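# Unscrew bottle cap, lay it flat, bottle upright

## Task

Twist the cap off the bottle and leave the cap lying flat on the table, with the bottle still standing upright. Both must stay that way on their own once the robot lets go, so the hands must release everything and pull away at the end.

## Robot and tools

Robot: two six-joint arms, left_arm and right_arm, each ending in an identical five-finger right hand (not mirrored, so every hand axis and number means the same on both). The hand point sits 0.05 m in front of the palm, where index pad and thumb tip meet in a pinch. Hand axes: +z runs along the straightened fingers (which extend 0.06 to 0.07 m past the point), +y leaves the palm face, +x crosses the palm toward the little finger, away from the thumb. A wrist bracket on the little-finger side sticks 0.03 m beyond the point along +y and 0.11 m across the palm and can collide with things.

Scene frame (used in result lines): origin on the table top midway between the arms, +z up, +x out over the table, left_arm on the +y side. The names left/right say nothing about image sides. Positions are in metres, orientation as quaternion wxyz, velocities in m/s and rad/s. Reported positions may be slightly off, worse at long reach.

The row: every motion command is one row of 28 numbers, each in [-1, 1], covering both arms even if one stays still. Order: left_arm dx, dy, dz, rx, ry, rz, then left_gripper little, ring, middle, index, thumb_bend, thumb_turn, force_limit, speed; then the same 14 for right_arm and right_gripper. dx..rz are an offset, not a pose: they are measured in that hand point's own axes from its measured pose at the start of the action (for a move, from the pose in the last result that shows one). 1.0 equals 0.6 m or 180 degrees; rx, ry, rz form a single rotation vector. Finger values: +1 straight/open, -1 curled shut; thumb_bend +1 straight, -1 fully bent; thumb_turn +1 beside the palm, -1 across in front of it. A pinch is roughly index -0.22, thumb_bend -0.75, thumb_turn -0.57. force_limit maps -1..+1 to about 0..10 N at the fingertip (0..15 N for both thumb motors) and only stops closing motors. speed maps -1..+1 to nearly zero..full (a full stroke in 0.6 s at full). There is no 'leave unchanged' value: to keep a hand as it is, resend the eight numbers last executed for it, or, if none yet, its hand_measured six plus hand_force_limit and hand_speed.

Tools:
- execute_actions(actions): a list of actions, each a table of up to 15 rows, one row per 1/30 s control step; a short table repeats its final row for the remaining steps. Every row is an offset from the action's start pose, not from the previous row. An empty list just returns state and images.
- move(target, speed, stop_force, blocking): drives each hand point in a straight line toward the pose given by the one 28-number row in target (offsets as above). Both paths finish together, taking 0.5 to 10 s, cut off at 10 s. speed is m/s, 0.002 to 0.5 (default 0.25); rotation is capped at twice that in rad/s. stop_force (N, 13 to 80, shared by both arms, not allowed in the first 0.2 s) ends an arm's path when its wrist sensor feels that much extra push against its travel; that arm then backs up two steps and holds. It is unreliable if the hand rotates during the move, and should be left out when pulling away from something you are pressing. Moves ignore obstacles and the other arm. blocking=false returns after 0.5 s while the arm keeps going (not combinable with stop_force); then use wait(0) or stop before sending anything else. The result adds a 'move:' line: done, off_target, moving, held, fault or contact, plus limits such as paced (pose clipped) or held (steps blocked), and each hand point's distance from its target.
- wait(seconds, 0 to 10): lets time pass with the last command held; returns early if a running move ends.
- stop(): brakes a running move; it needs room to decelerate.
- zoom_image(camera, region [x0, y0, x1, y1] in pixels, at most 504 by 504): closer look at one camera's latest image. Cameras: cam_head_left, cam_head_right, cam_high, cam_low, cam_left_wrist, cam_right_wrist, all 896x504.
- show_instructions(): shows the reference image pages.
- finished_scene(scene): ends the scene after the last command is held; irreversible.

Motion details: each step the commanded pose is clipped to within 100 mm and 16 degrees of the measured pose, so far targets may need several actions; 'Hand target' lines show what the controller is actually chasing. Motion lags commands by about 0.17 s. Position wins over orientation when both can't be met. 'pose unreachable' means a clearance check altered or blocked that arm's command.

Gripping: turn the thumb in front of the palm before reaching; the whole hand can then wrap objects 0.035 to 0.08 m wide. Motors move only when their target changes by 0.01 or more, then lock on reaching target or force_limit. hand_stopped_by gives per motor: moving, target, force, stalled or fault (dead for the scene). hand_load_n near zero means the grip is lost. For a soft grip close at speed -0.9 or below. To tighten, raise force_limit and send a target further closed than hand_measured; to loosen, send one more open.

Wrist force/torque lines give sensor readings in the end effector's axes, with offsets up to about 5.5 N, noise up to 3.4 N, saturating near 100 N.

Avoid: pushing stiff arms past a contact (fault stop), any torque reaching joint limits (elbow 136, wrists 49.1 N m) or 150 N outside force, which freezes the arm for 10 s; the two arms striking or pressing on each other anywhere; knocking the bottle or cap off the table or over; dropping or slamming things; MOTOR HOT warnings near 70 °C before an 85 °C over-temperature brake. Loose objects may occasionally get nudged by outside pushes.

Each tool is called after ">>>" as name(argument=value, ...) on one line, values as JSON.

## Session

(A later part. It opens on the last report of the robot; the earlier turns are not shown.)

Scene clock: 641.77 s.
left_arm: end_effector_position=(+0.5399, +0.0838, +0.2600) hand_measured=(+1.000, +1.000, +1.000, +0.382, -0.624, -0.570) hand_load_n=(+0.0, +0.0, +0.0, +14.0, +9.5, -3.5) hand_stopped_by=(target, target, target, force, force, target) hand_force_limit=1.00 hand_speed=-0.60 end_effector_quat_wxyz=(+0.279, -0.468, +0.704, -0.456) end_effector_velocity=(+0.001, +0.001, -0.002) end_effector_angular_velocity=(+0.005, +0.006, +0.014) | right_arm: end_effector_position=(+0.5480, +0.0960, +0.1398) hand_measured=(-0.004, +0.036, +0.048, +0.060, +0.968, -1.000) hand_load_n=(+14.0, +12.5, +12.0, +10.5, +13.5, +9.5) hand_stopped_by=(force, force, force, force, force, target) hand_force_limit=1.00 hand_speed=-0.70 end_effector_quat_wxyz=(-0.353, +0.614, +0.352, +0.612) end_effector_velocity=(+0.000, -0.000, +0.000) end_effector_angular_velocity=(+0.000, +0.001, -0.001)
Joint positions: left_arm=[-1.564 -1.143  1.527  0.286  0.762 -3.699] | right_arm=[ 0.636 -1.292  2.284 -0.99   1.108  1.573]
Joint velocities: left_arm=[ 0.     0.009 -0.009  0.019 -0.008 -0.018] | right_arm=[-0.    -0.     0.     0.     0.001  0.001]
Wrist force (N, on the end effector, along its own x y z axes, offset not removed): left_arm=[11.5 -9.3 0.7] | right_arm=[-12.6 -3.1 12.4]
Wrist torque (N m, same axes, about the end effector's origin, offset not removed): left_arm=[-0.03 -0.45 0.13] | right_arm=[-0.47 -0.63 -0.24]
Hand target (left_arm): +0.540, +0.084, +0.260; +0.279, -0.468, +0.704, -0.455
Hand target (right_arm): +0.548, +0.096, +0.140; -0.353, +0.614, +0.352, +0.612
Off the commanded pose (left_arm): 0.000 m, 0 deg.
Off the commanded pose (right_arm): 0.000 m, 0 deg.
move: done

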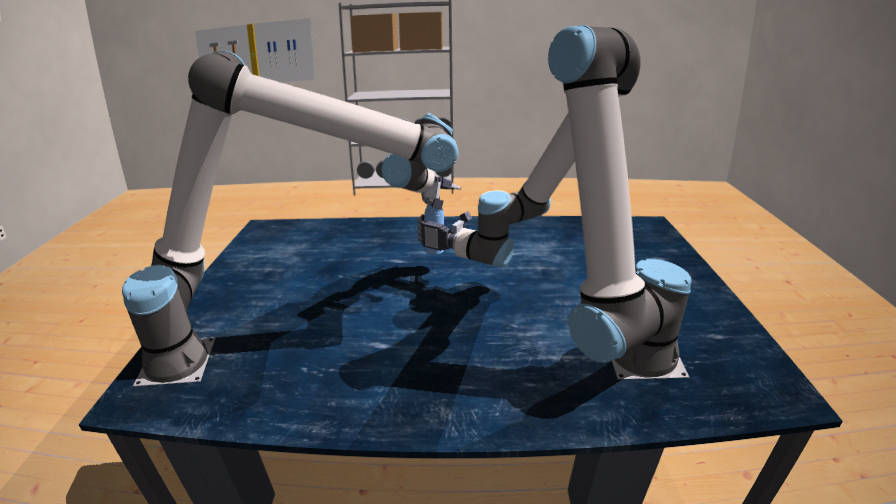

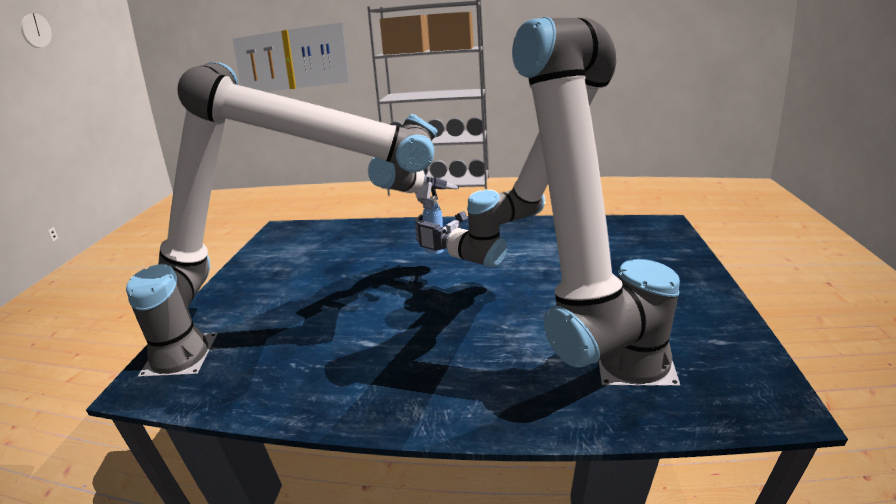

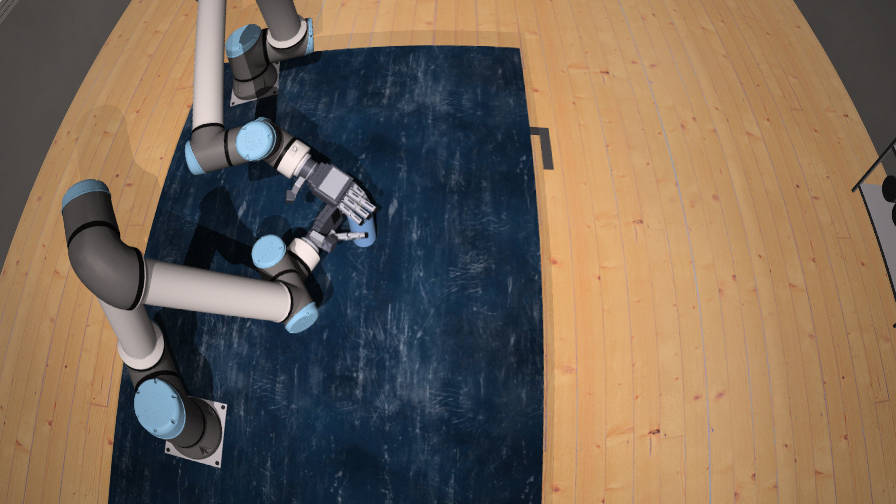

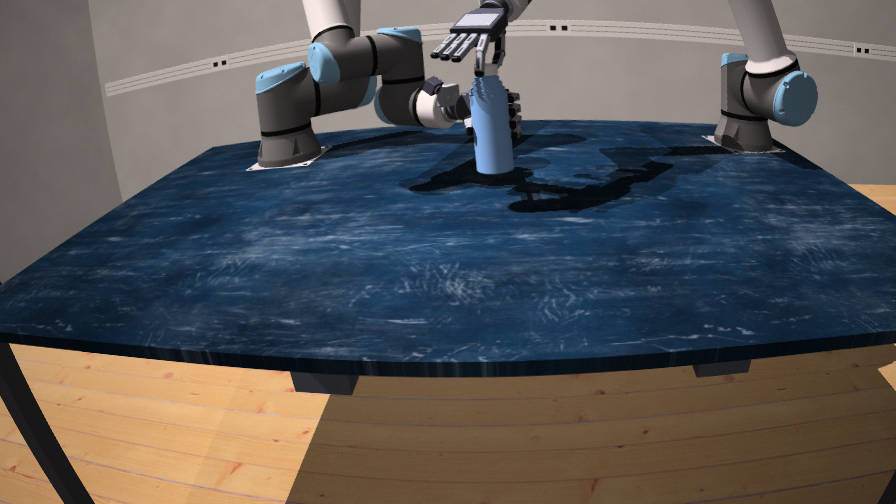

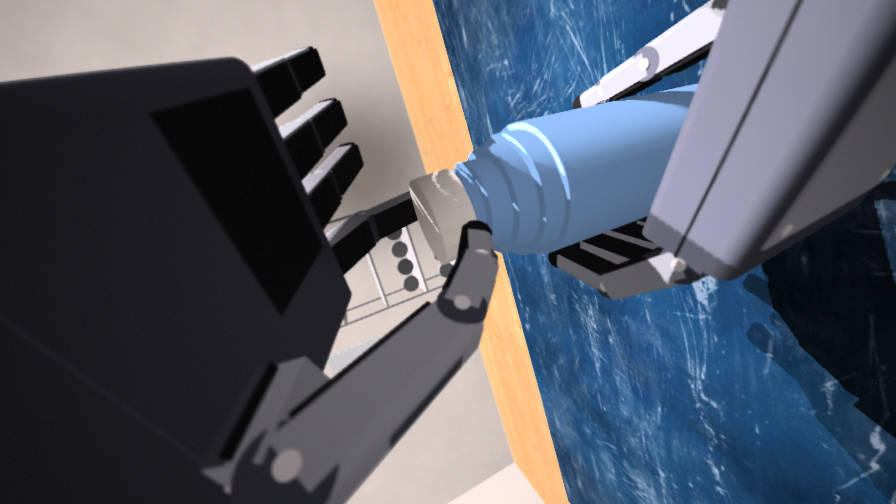

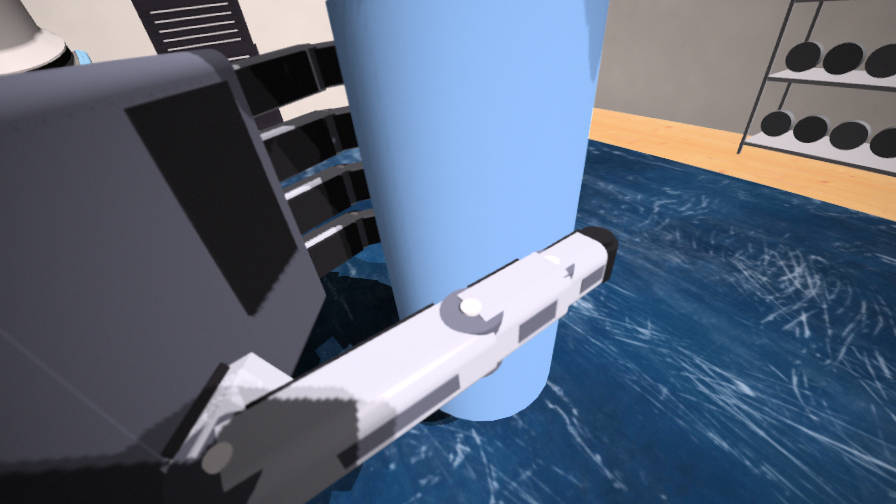

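>>> move(target=[-0.0266,-0.0120,0.0256,0,0.458,0.2139,1,1,1,0.62,0.0,-0.57,1,1, 0,0,0,0,0,0,-0.98,-0.98,-0.98,-0.98,0.0,-1,1,-0.7], speed=0.5)

>>> execute_actions(actions=[[[0,0,0,0,0,0,1,1,1,0.45,-0.55,-0.57,1,0.0, 0,0,0,0,0,0,-0.98,-0.98,-0.98,-0.98,0.0,-1,1,-0.7]],[[0,0,0,0,0,0,1,1,1,-0.5,-1,-0.57,1,-0.6, 0,0,0,0,0,0,-0.98,-0.98,-0.98,-0.98,0.0,-1,1,-0.7]]])

>>> move(target=[0.0195,-0.0042,0.0070,0,-0.229,-0.107,1,1,1,-0.5,-1,-0.57,1,-0.6, 0,0,0,0,0,0,-0.98,-0.98,-0.98,-0.98,0.0,-1,1,-0.7], speed=0.5)

>>> move(target=[0.0195,-0.0042,0.0070,0,-0.229,-0.107,1,1,1,-0.5,-1,-0.57,1,-0.6, 0,0,0,0,0,0,-0.98,-0.98,-0.98,-0.98,0.0,-1,1,-0.7], speed=0.5)

Scene clock: 655.10 s.
left_arm: end_effector_position=(+0.5623, +0.0916, +0.2591) hand_measured=(+1.000, +1.000, +1.000, +0.620, +0.000, -0.570) hand_load_n=(+0.0, +0.0, +0.0, +0.0, +0.0, +0.0) hand_stopped_by=(target, target, target, target, target, target) hand_force_limit=1.00 hand_speed=1.00 end_effector_quat_wxyz=(-0.122, +0.178, +0.816, -0.537) end_effector_velocity=(+0.001, +0.001, -0.003) end_effector_angular_velocity=(+0.012, -0.001, -0.012) | right_arm: end_effector_position=(+0.5480, +0.0960, +0.1398) hand_measured=(-0.004, +0.036, +0.048, +0.060, +0.968, -1.000) hand_load_n=(+9.5, +9.5, +11.0, +11.5, +13.5, +12.5) hand_stopped_by=(force, force, force, force, force, target) hand_force_limit=1.00 hand_speed=-0.70 end_effector_quat_wxyz=(-0.353, +0.614, +0.352, +0.612) end_effector_velocity=(+0.000, +0.000, +0.000) end_effector_angular_velocity=(-0.000, -0.001, +0.001)
Joint positions: left_arm=[-1.109 -1.024  1.376  0.407  2.531 -2.489] | right_arm=[ 0.636 -1.292  2.284 -0.99   1.108  1.573]
Joint velocities: left_arm=[ 0.002  0.011 -0.013  0.033  0.004  0.027] | right_arm=[ 0.     0.    -0.001 -0.    -0.001 -0.001]
Wrist force (N, on the end effector, along its own x y z axes, offset not removed): left_arm=[-3.3 0.8 -4.4] | right_arm=[-1.1 -0.4 0.3]
Wrist torque (N m, same axes, about the end effector's origin, offset not removed): left_arm=[0.51 0.42 -0.22] | right_arm=[0.09 0.05 -0.02]
Hand target (left_arm): +0.562, +0.092, +0.259; -0.122, +0.179, +0.816, -0.536
Hand target (right_arm): +0.548, +0.096, +0.140; -0.353, +0.614, +0.352, +0.612
Off the commanded pose (left_arm): 0.001 m, 0 deg.
Off the commanded pose (right_arm): 0.000 m, 0 deg.
move: done

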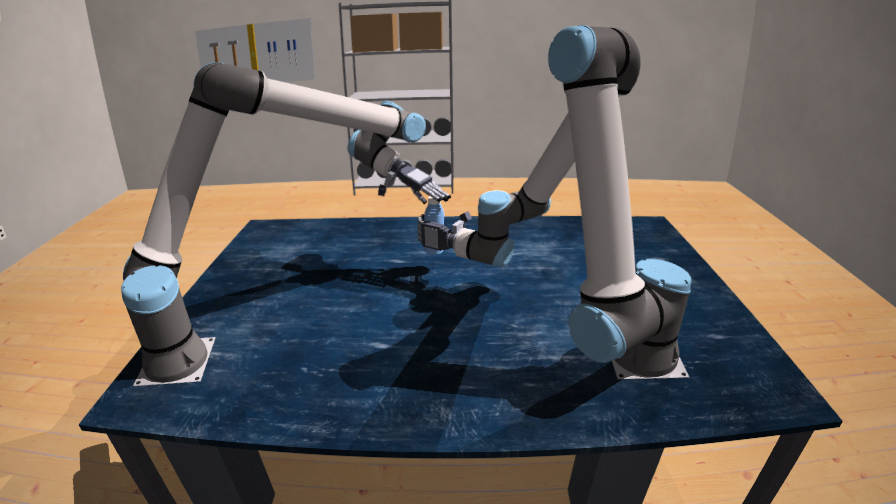

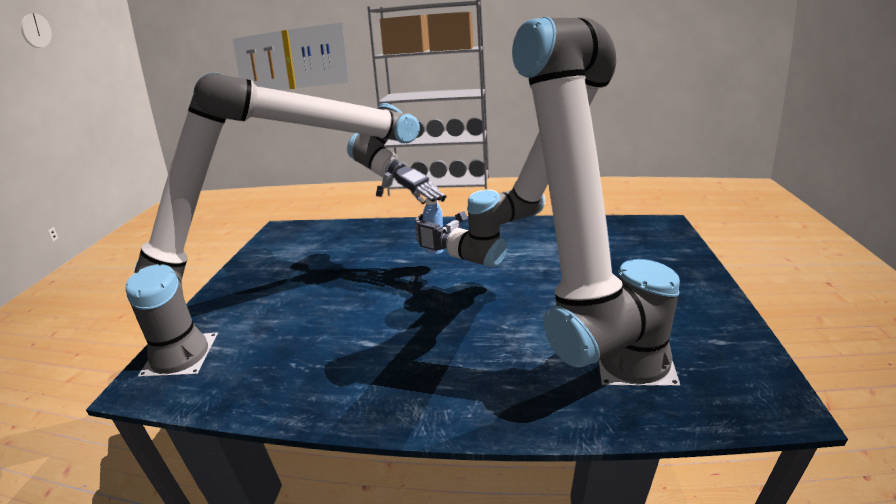

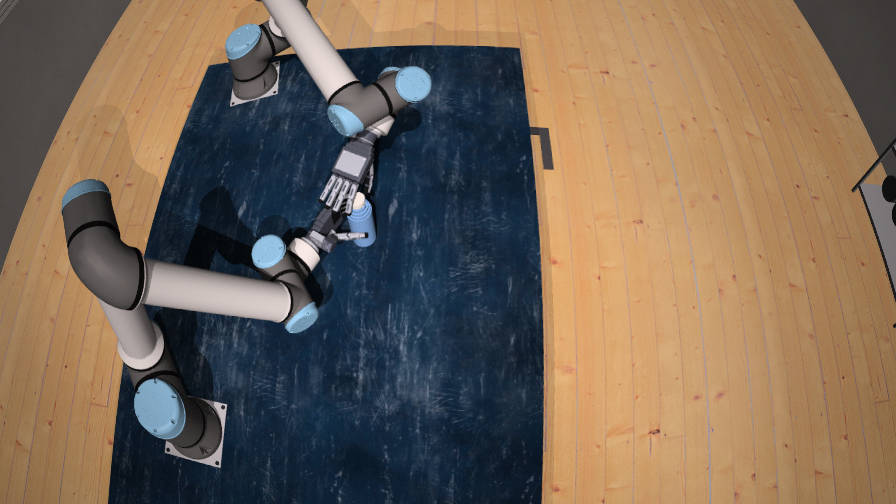

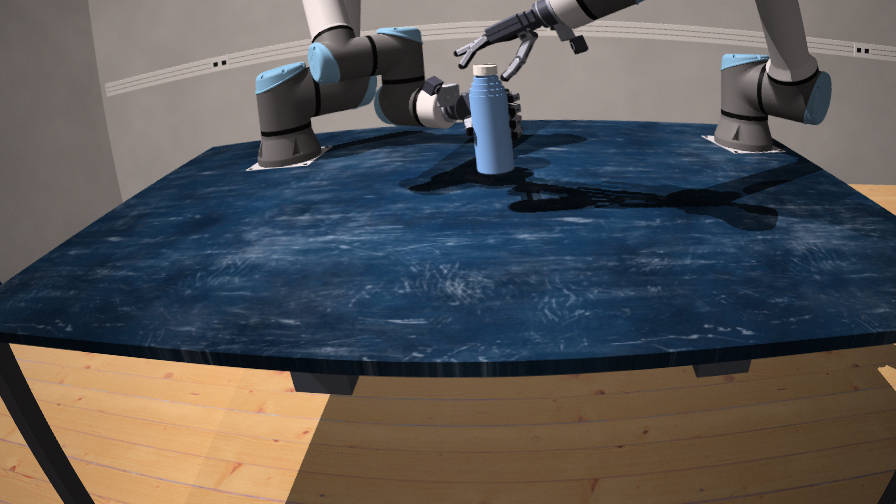

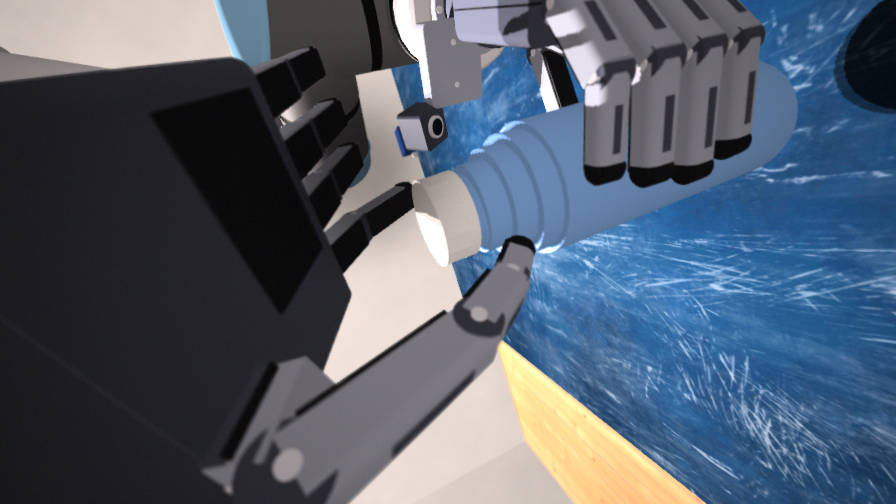

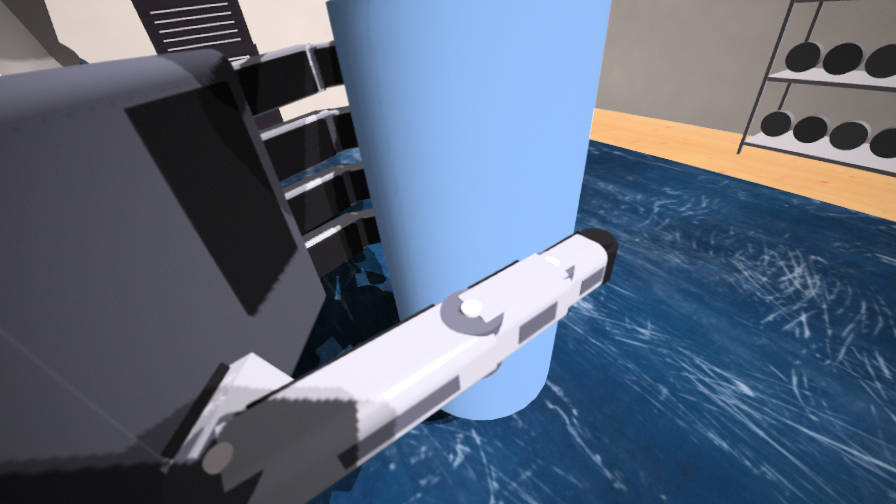

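Scene clock: 656.10 s.
left_arm: end_effector_position=(+0.5623, +0.0916, +0.2592) hand_measured=(+1.000, +1.000, +1.000, +0.370, -0.614, -0.570) hand_load_n=(+0.0, +0.0, +0.0, +15.5, +14.0, -0.5) hand_stopped_by=(target, target, target, force, force, target) hand_force_limit=1.00 hand_speed=-0.60 end_effector_quat_wxyz=(-0.122, +0.178, +0.816, -0.537) end_effector_velocity=(+0.000, -0.001, +0.000) end_effector_angular_velocity=(-0.001, -0.002, -0.000) | right_arm: end_effector_position=(+0.5480, +0.0960, +0.1398) hand_measured=(-0.004, +0.036, +0.048, +0.060, +0.968, -1.000) hand_load_n=(+11.0, +10.5, +11.5, +11.0, +13.5, +11.5) hand_stopped_by=(force, force, force, force, force, target) hand_force_limit=1.00 hand_speed=-0.70 end_effector_quat_wxyz=(-0.353, +0.614, +0.352, +0.612) end_effector_velocity=(-0.000, -0.000, -0.001) end_effector_angular_velocity=(-0.002, +0.000, -0.000)
Joint positions: left_arm=[-1.109 -1.024  1.376  0.407  2.532 -2.489] | right_arm=[ 0.636 -1.292  2.284 -0.99   1.108  1.573]
Joint velocities: left_arm=[-0.001  0.    -0.001 -0.001 -0.001  0.   ] | right_arm=[-0.     0.001  0.001  0.     0.    -0.002]
Wrist force (N, on the end effector, along its own x y z axes, offset not removed): left_arm=[0.2 2.1 2.5] | right_arm=[0.1 -2.4 1.7]
Wrist torque (N m, same axes, about the end effector's origin, offset not removed): left_arm=[0.80 -0.24 0.27] | right_arm=[0.10 -0.31 -0.36]
Hand target (left_arm): +0.562, +0.092, +0.259; -0.122, +0.178, +0.816, -0.537
Hand target (right_arm): +0.548, +0.096, +0.140; -0.353, +0.614, +0.352, +0.612
Off the commanded pose (left_arm): 0.000 m, 0 deg.
Off the commanded pose (right_arm): 0.000 m, 0 deg.
Step readings (end_effector_position; steps 1 to 15: 1st action; 16 to 30: 2nd action):
0: left_arm (+0.5623, +0.0916, +0.2591) | right_arm (+0.5480, +0.0960, +0.1398)
1: left_arm (+0.5623, +0.0916, +0.2591) | right_arm (+0.5480, +0.0960, +0.1398)
2: left_arm (+0.5623, +0.0916, +0.2591) | right_arm (+0.5480, +0.0960, +0.1398)
4: left_arm (+0.5623, +0.0916, +0.2591) | right_arm (+0.5480, +0.0960, +0.1398)
8: left_arm (+0.5623, +0.0915, +0.2591) | right_arm (+0.5480, +0.0960, +0.1398)
15: left_arm (+0.5623, +0.0916, +0.2591) | right_arm (+0.5480, +0.0960, +0.1398)
16: left_arm (+0.5623, +0.0916, +0.2591) | right_arm (+0.5480, +0.0960, +0.1398)
17: left_arm (+0.5623, +0.0916, +0.2591) | right_arm (+0.5480, +0.0960, +0.1398)
19: left_arm (+0.5623, +0.0916, +0.2591) | right_arm (+0.5480, +0.0960, +0.1398)
23: left_arm (+0.5623, +0.0916, +0.2592) | right_arm (+0.5480, +0.0960, +0.1398)
30: end_effector_position above

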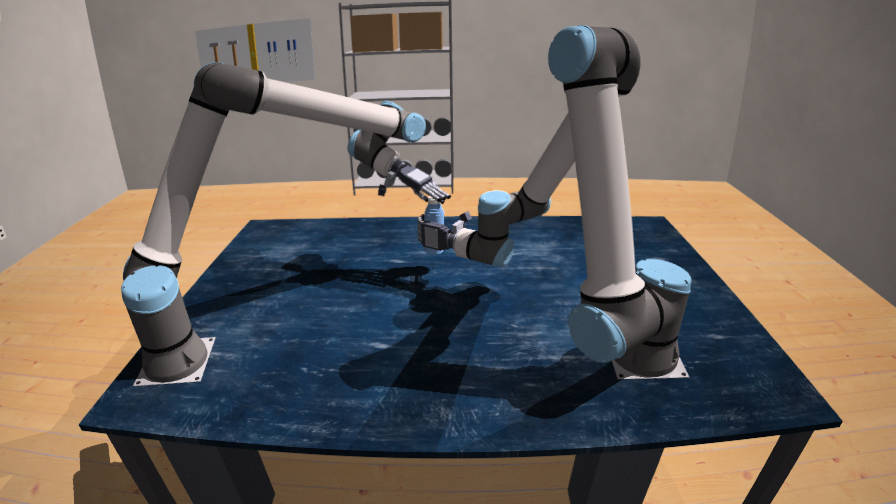

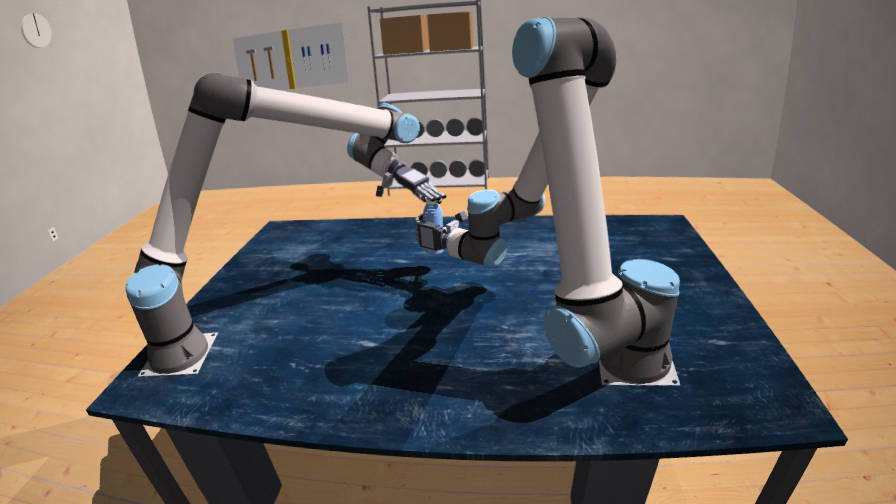

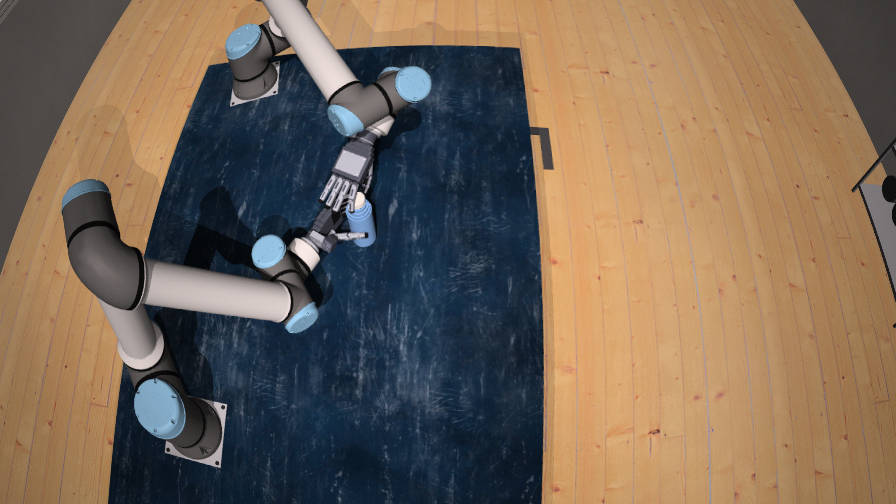

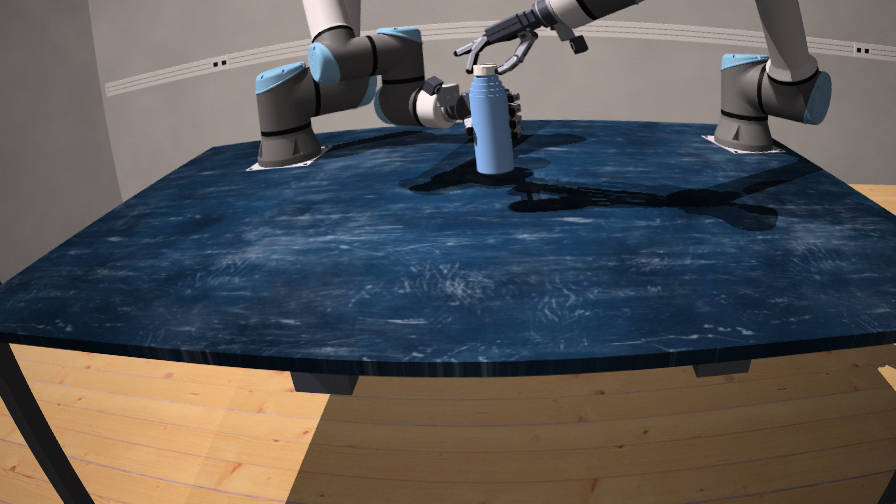

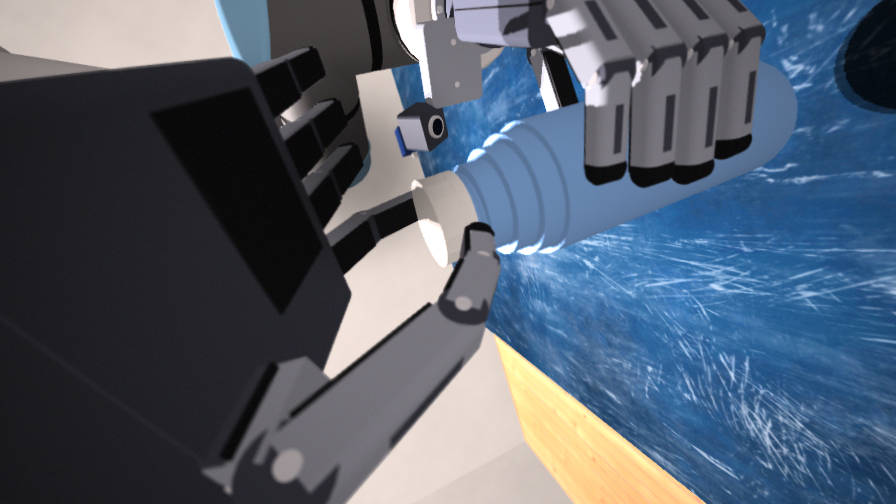

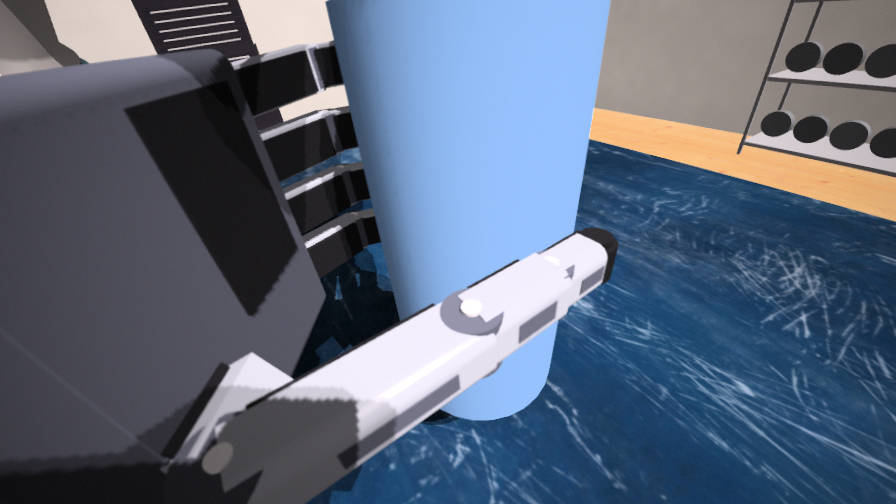

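Scene clock: 657.60 s.
left_arm: end_effector_position=(+0.5495, +0.0920, +0.2604) hand_measured=(+1.000, +1.000, +1.000, +0.370, -0.612, -0.570) hand_load_n=(+0.0, +0.0, +0.0, +16.5, +12.0, -2.5) hand_stopped_by=(target, target, target, force, force, target) hand_force_limit=1.00 hand_speed=-0.60 end_effector_quat_wxyz=(+0.085, -0.157, +0.824, -0.538) end_effector_velocity=(+0.001, +0.000, +0.001) end_effector_angular_velocity=(+0.001, -0.002, +0.013) | right_arm: end_effector_position=(+0.5480, +0.0960, +0.1398) hand_measured=(-0.004, +0.036, +0.048, +0.060, +0.968, -1.000) hand_load_n=(+13.0, +11.5, +11.5, +11.0, +13.5, +9.5) hand_stopped_by=(force, force, force, force, force, target) hand_force_limit=1.00 hand_speed=-0.70 end_effector_quat_wxyz=(-0.353, +0.614, +0.352, +0.612) end_effector_velocity=(+0.000, +0.000, -0.001) end_effector_angular_velocity=(-0.000, +0.002, +0.000)
Joint positions: left_arm=[-1.338 -1.275  1.694  0.001  1.652 -3.137] | right_arm=[ 0.636 -1.292  2.284 -0.99   1.108  1.573]
Joint velocities: left_arm=[-0.004 -0.001 -0.     0.001 -0.016 -0.005] | right_arm=[-0.     0.002 -0.001  0.    -0.     0.001]
Wrist force (N, on the end effector, along its own x y z axes, offset not removed): left_arm=[3.4 -4.4 2.3] | right_arm=[-3.1 1.0 11.9]
Wrist torque (N m, same axes, about the end effector's origin, offset not removed): left_arm=[0.51 0.58 -0.24] | right_arm=[-0.14 -1.10 0.30]
Hand target (left_arm): +0.549, +0.092, +0.260; +0.085, -0.157, +0.824, -0.538
Hand target (right_arm): +0.548, +0.096, +0.140; -0.353, +0.614, +0.352, +0.612
Off the commanded pose (left_arm): 0.001 m, 0 deg.
Off the commanded pose (right_arm): 0.000 m, 0 deg.
move: done

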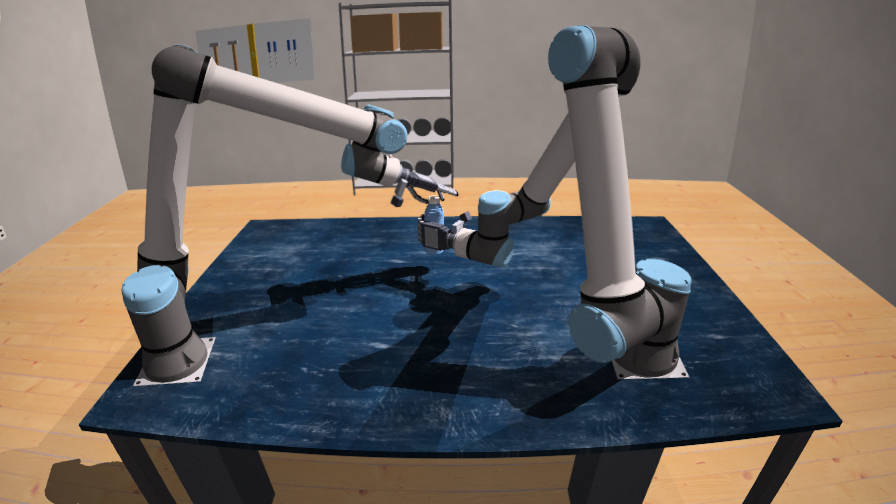

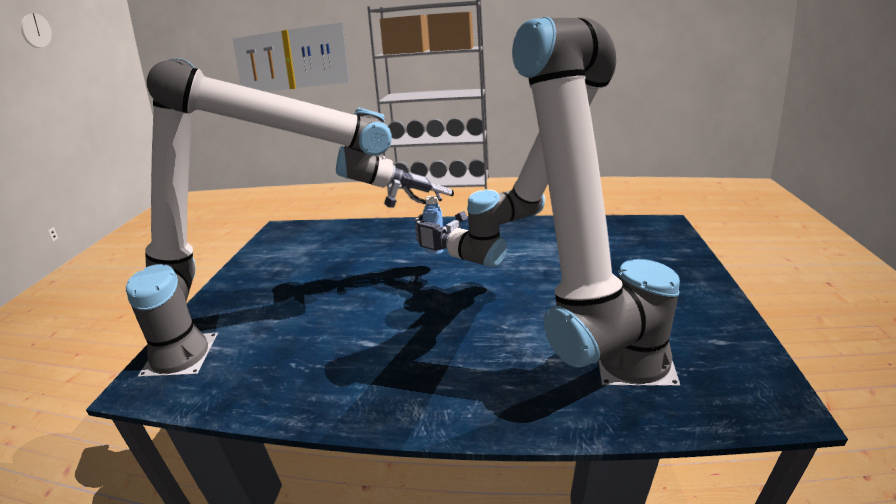

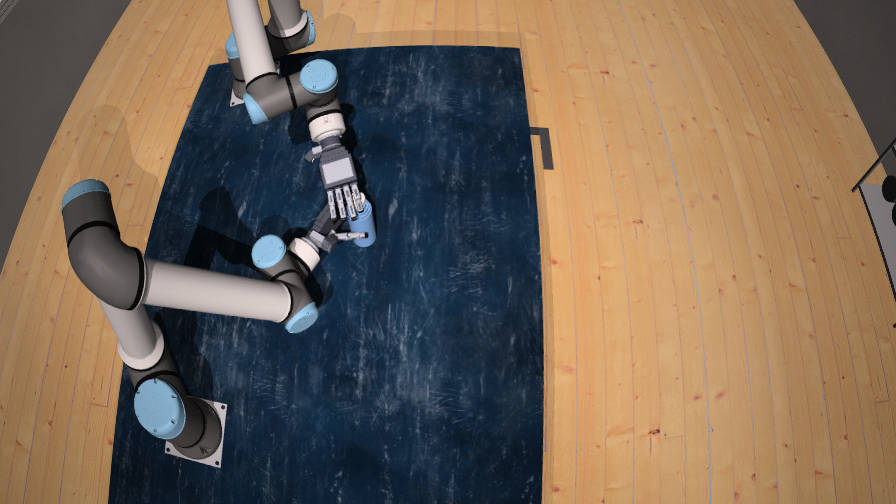

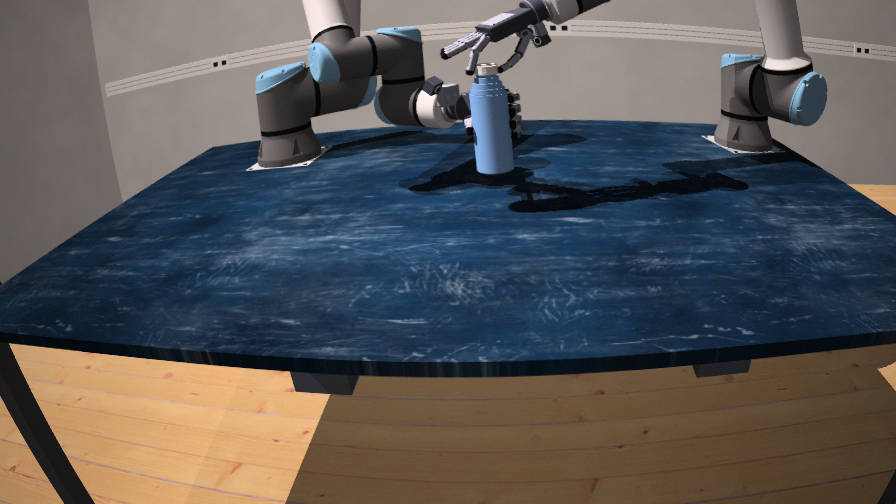

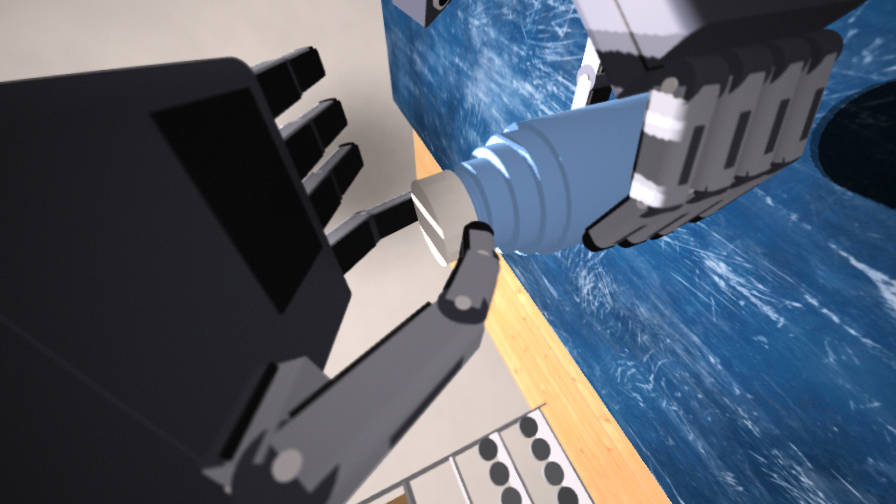

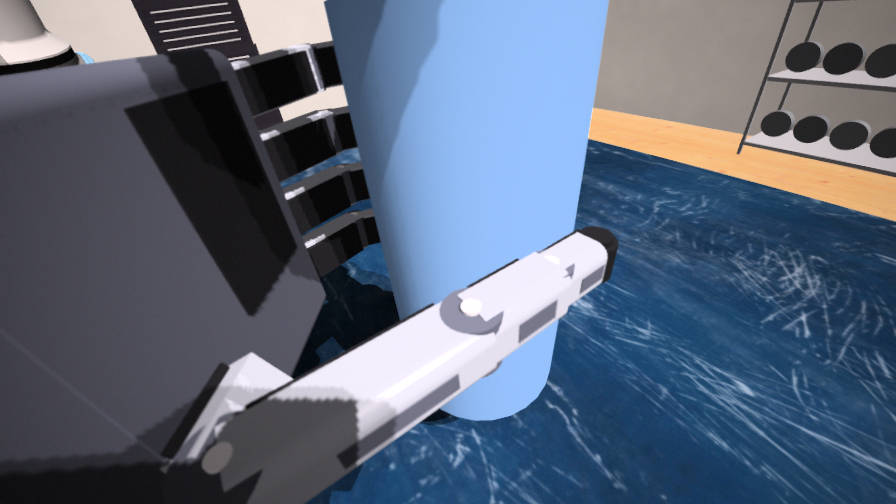

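Scene clock: 659.10 s.
left_arm: end_effector_position=(+0.5399, +0.0833, +0.2613) hand_measured=(+1.000, +1.000, +1.000, +0.370, -0.612, -0.570) hand_load_n=(+0.0, +0.0, +0.0, +15.0, +11.5, -3.0) hand_stopped_by=(target, target, target, force, force, target) hand_force_limit=1.00 hand_speed=-0.60 end_effector_quat_wxyz=(+0.278, -0.467, +0.704, -0.456) end_effector_velocity=(+0.000, +0.000, -0.001) end_effector_angular_velocity=(+0.006, +0.006, +0.012) | right_arm: end_effector_position=(+0.5480, +0.0960, +0.1398) hand_measured=(-0.004, +0.036, +0.048, +0.060, +0.968, -1.000) hand_load_n=(+13.0, +12.0, +11.5, +11.0, +13.0, +9.5) hand_stopped_by=(force, force, force, force, force, target) hand_force_limit=1.00 hand_speed=-0.70 end_effector_quat_wxyz=(-0.353, +0.614, +0.352, +0.612) end_effector_velocity=(-0.001, -0.000, -0.002) end_effector_angular_velocity=(-0.001, +0.003, -0.000)
Joint positions: left_arm=[-1.564 -1.144  1.526  0.286  0.764 -3.698] | right_arm=[ 0.636 -1.292  2.284 -0.99   1.108  1.573]
Joint velocities: left_arm=[-0.001  0.008 -0.011  0.022 -0.008 -0.017] | right_arm=[0.    0.001 0.001 0.    0.    0.001]
Wrist force (N, on the end effector, along its own x y z axes, offset not removed): left_arm=[5.4 -7.8 -4.1] | right_arm=[-10.3 -2.2 3.6]
Wrist torque (N m, same axes, about the end effector's origin, offset not removed): left_arm=[0.37 0.61 0.15] | right_arm=[0.33 -0.73 -0.34]
Hand target (left_arm): +0.540, +0.083, +0.261; +0.279, -0.468, +0.704, -0.456
Hand target (right_arm): +0.548, +0.096, +0.140; -0.353, +0.614, +0.352, +0.612
Off the commanded pose (left_arm): 0.000 m, 0 deg.
Off the commanded pose (right_arm): 0.000 m, 0 deg.
move: done

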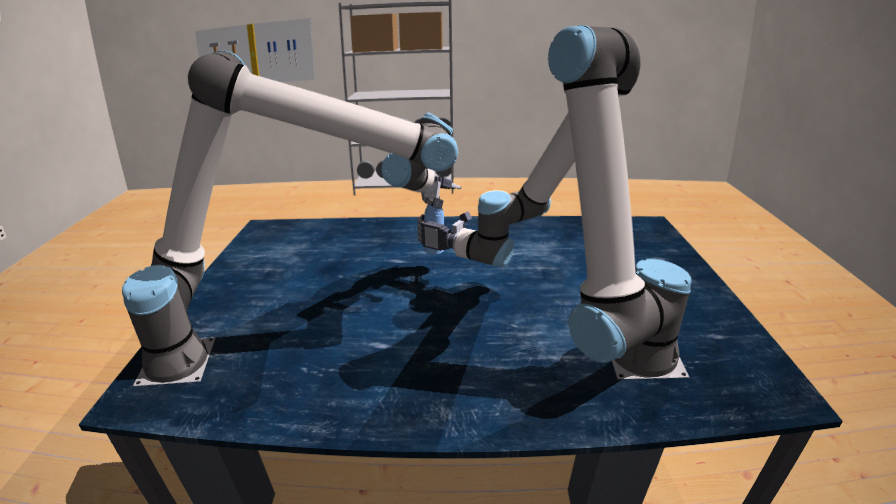

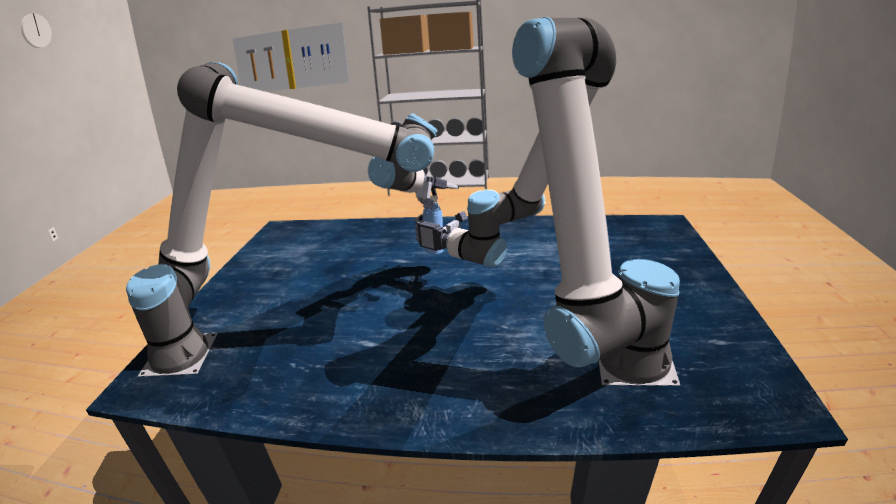

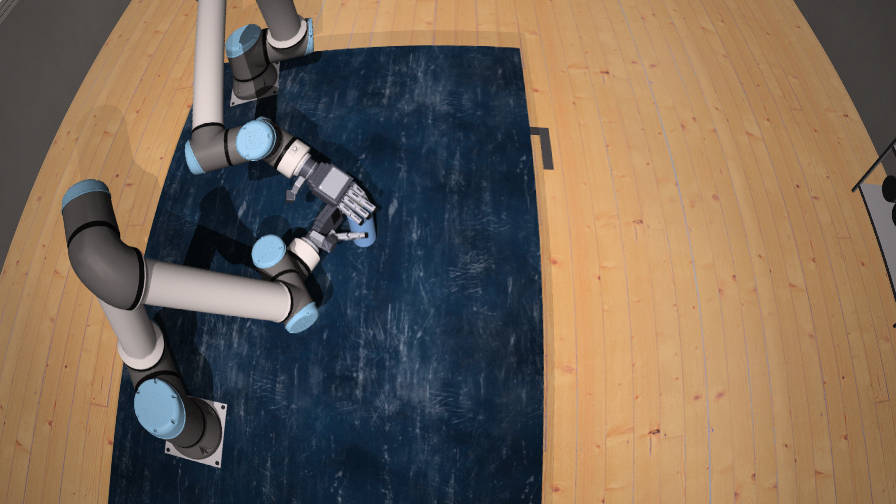

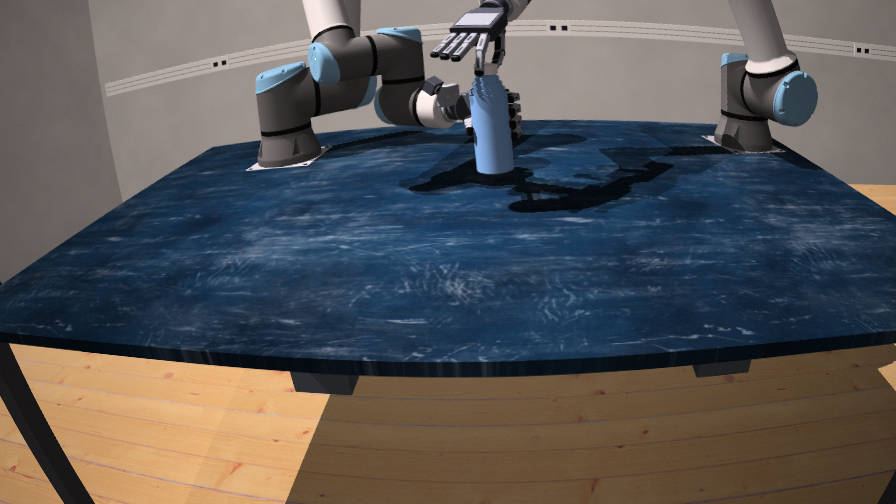

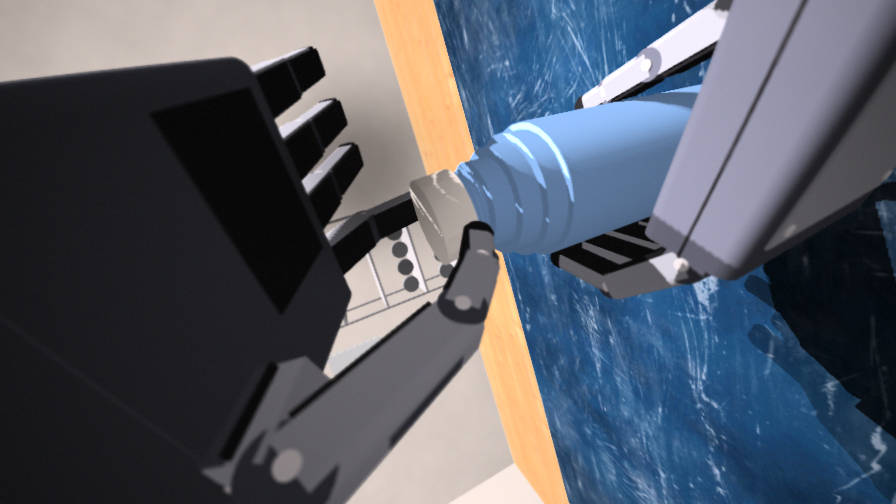

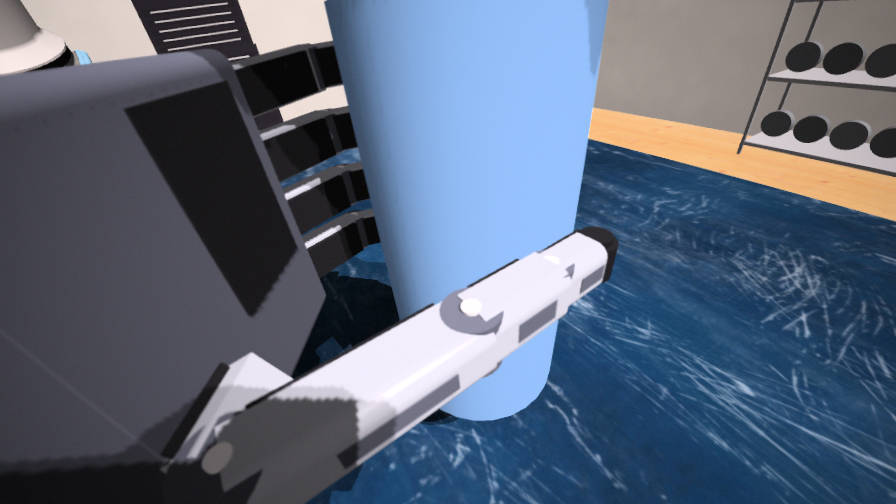

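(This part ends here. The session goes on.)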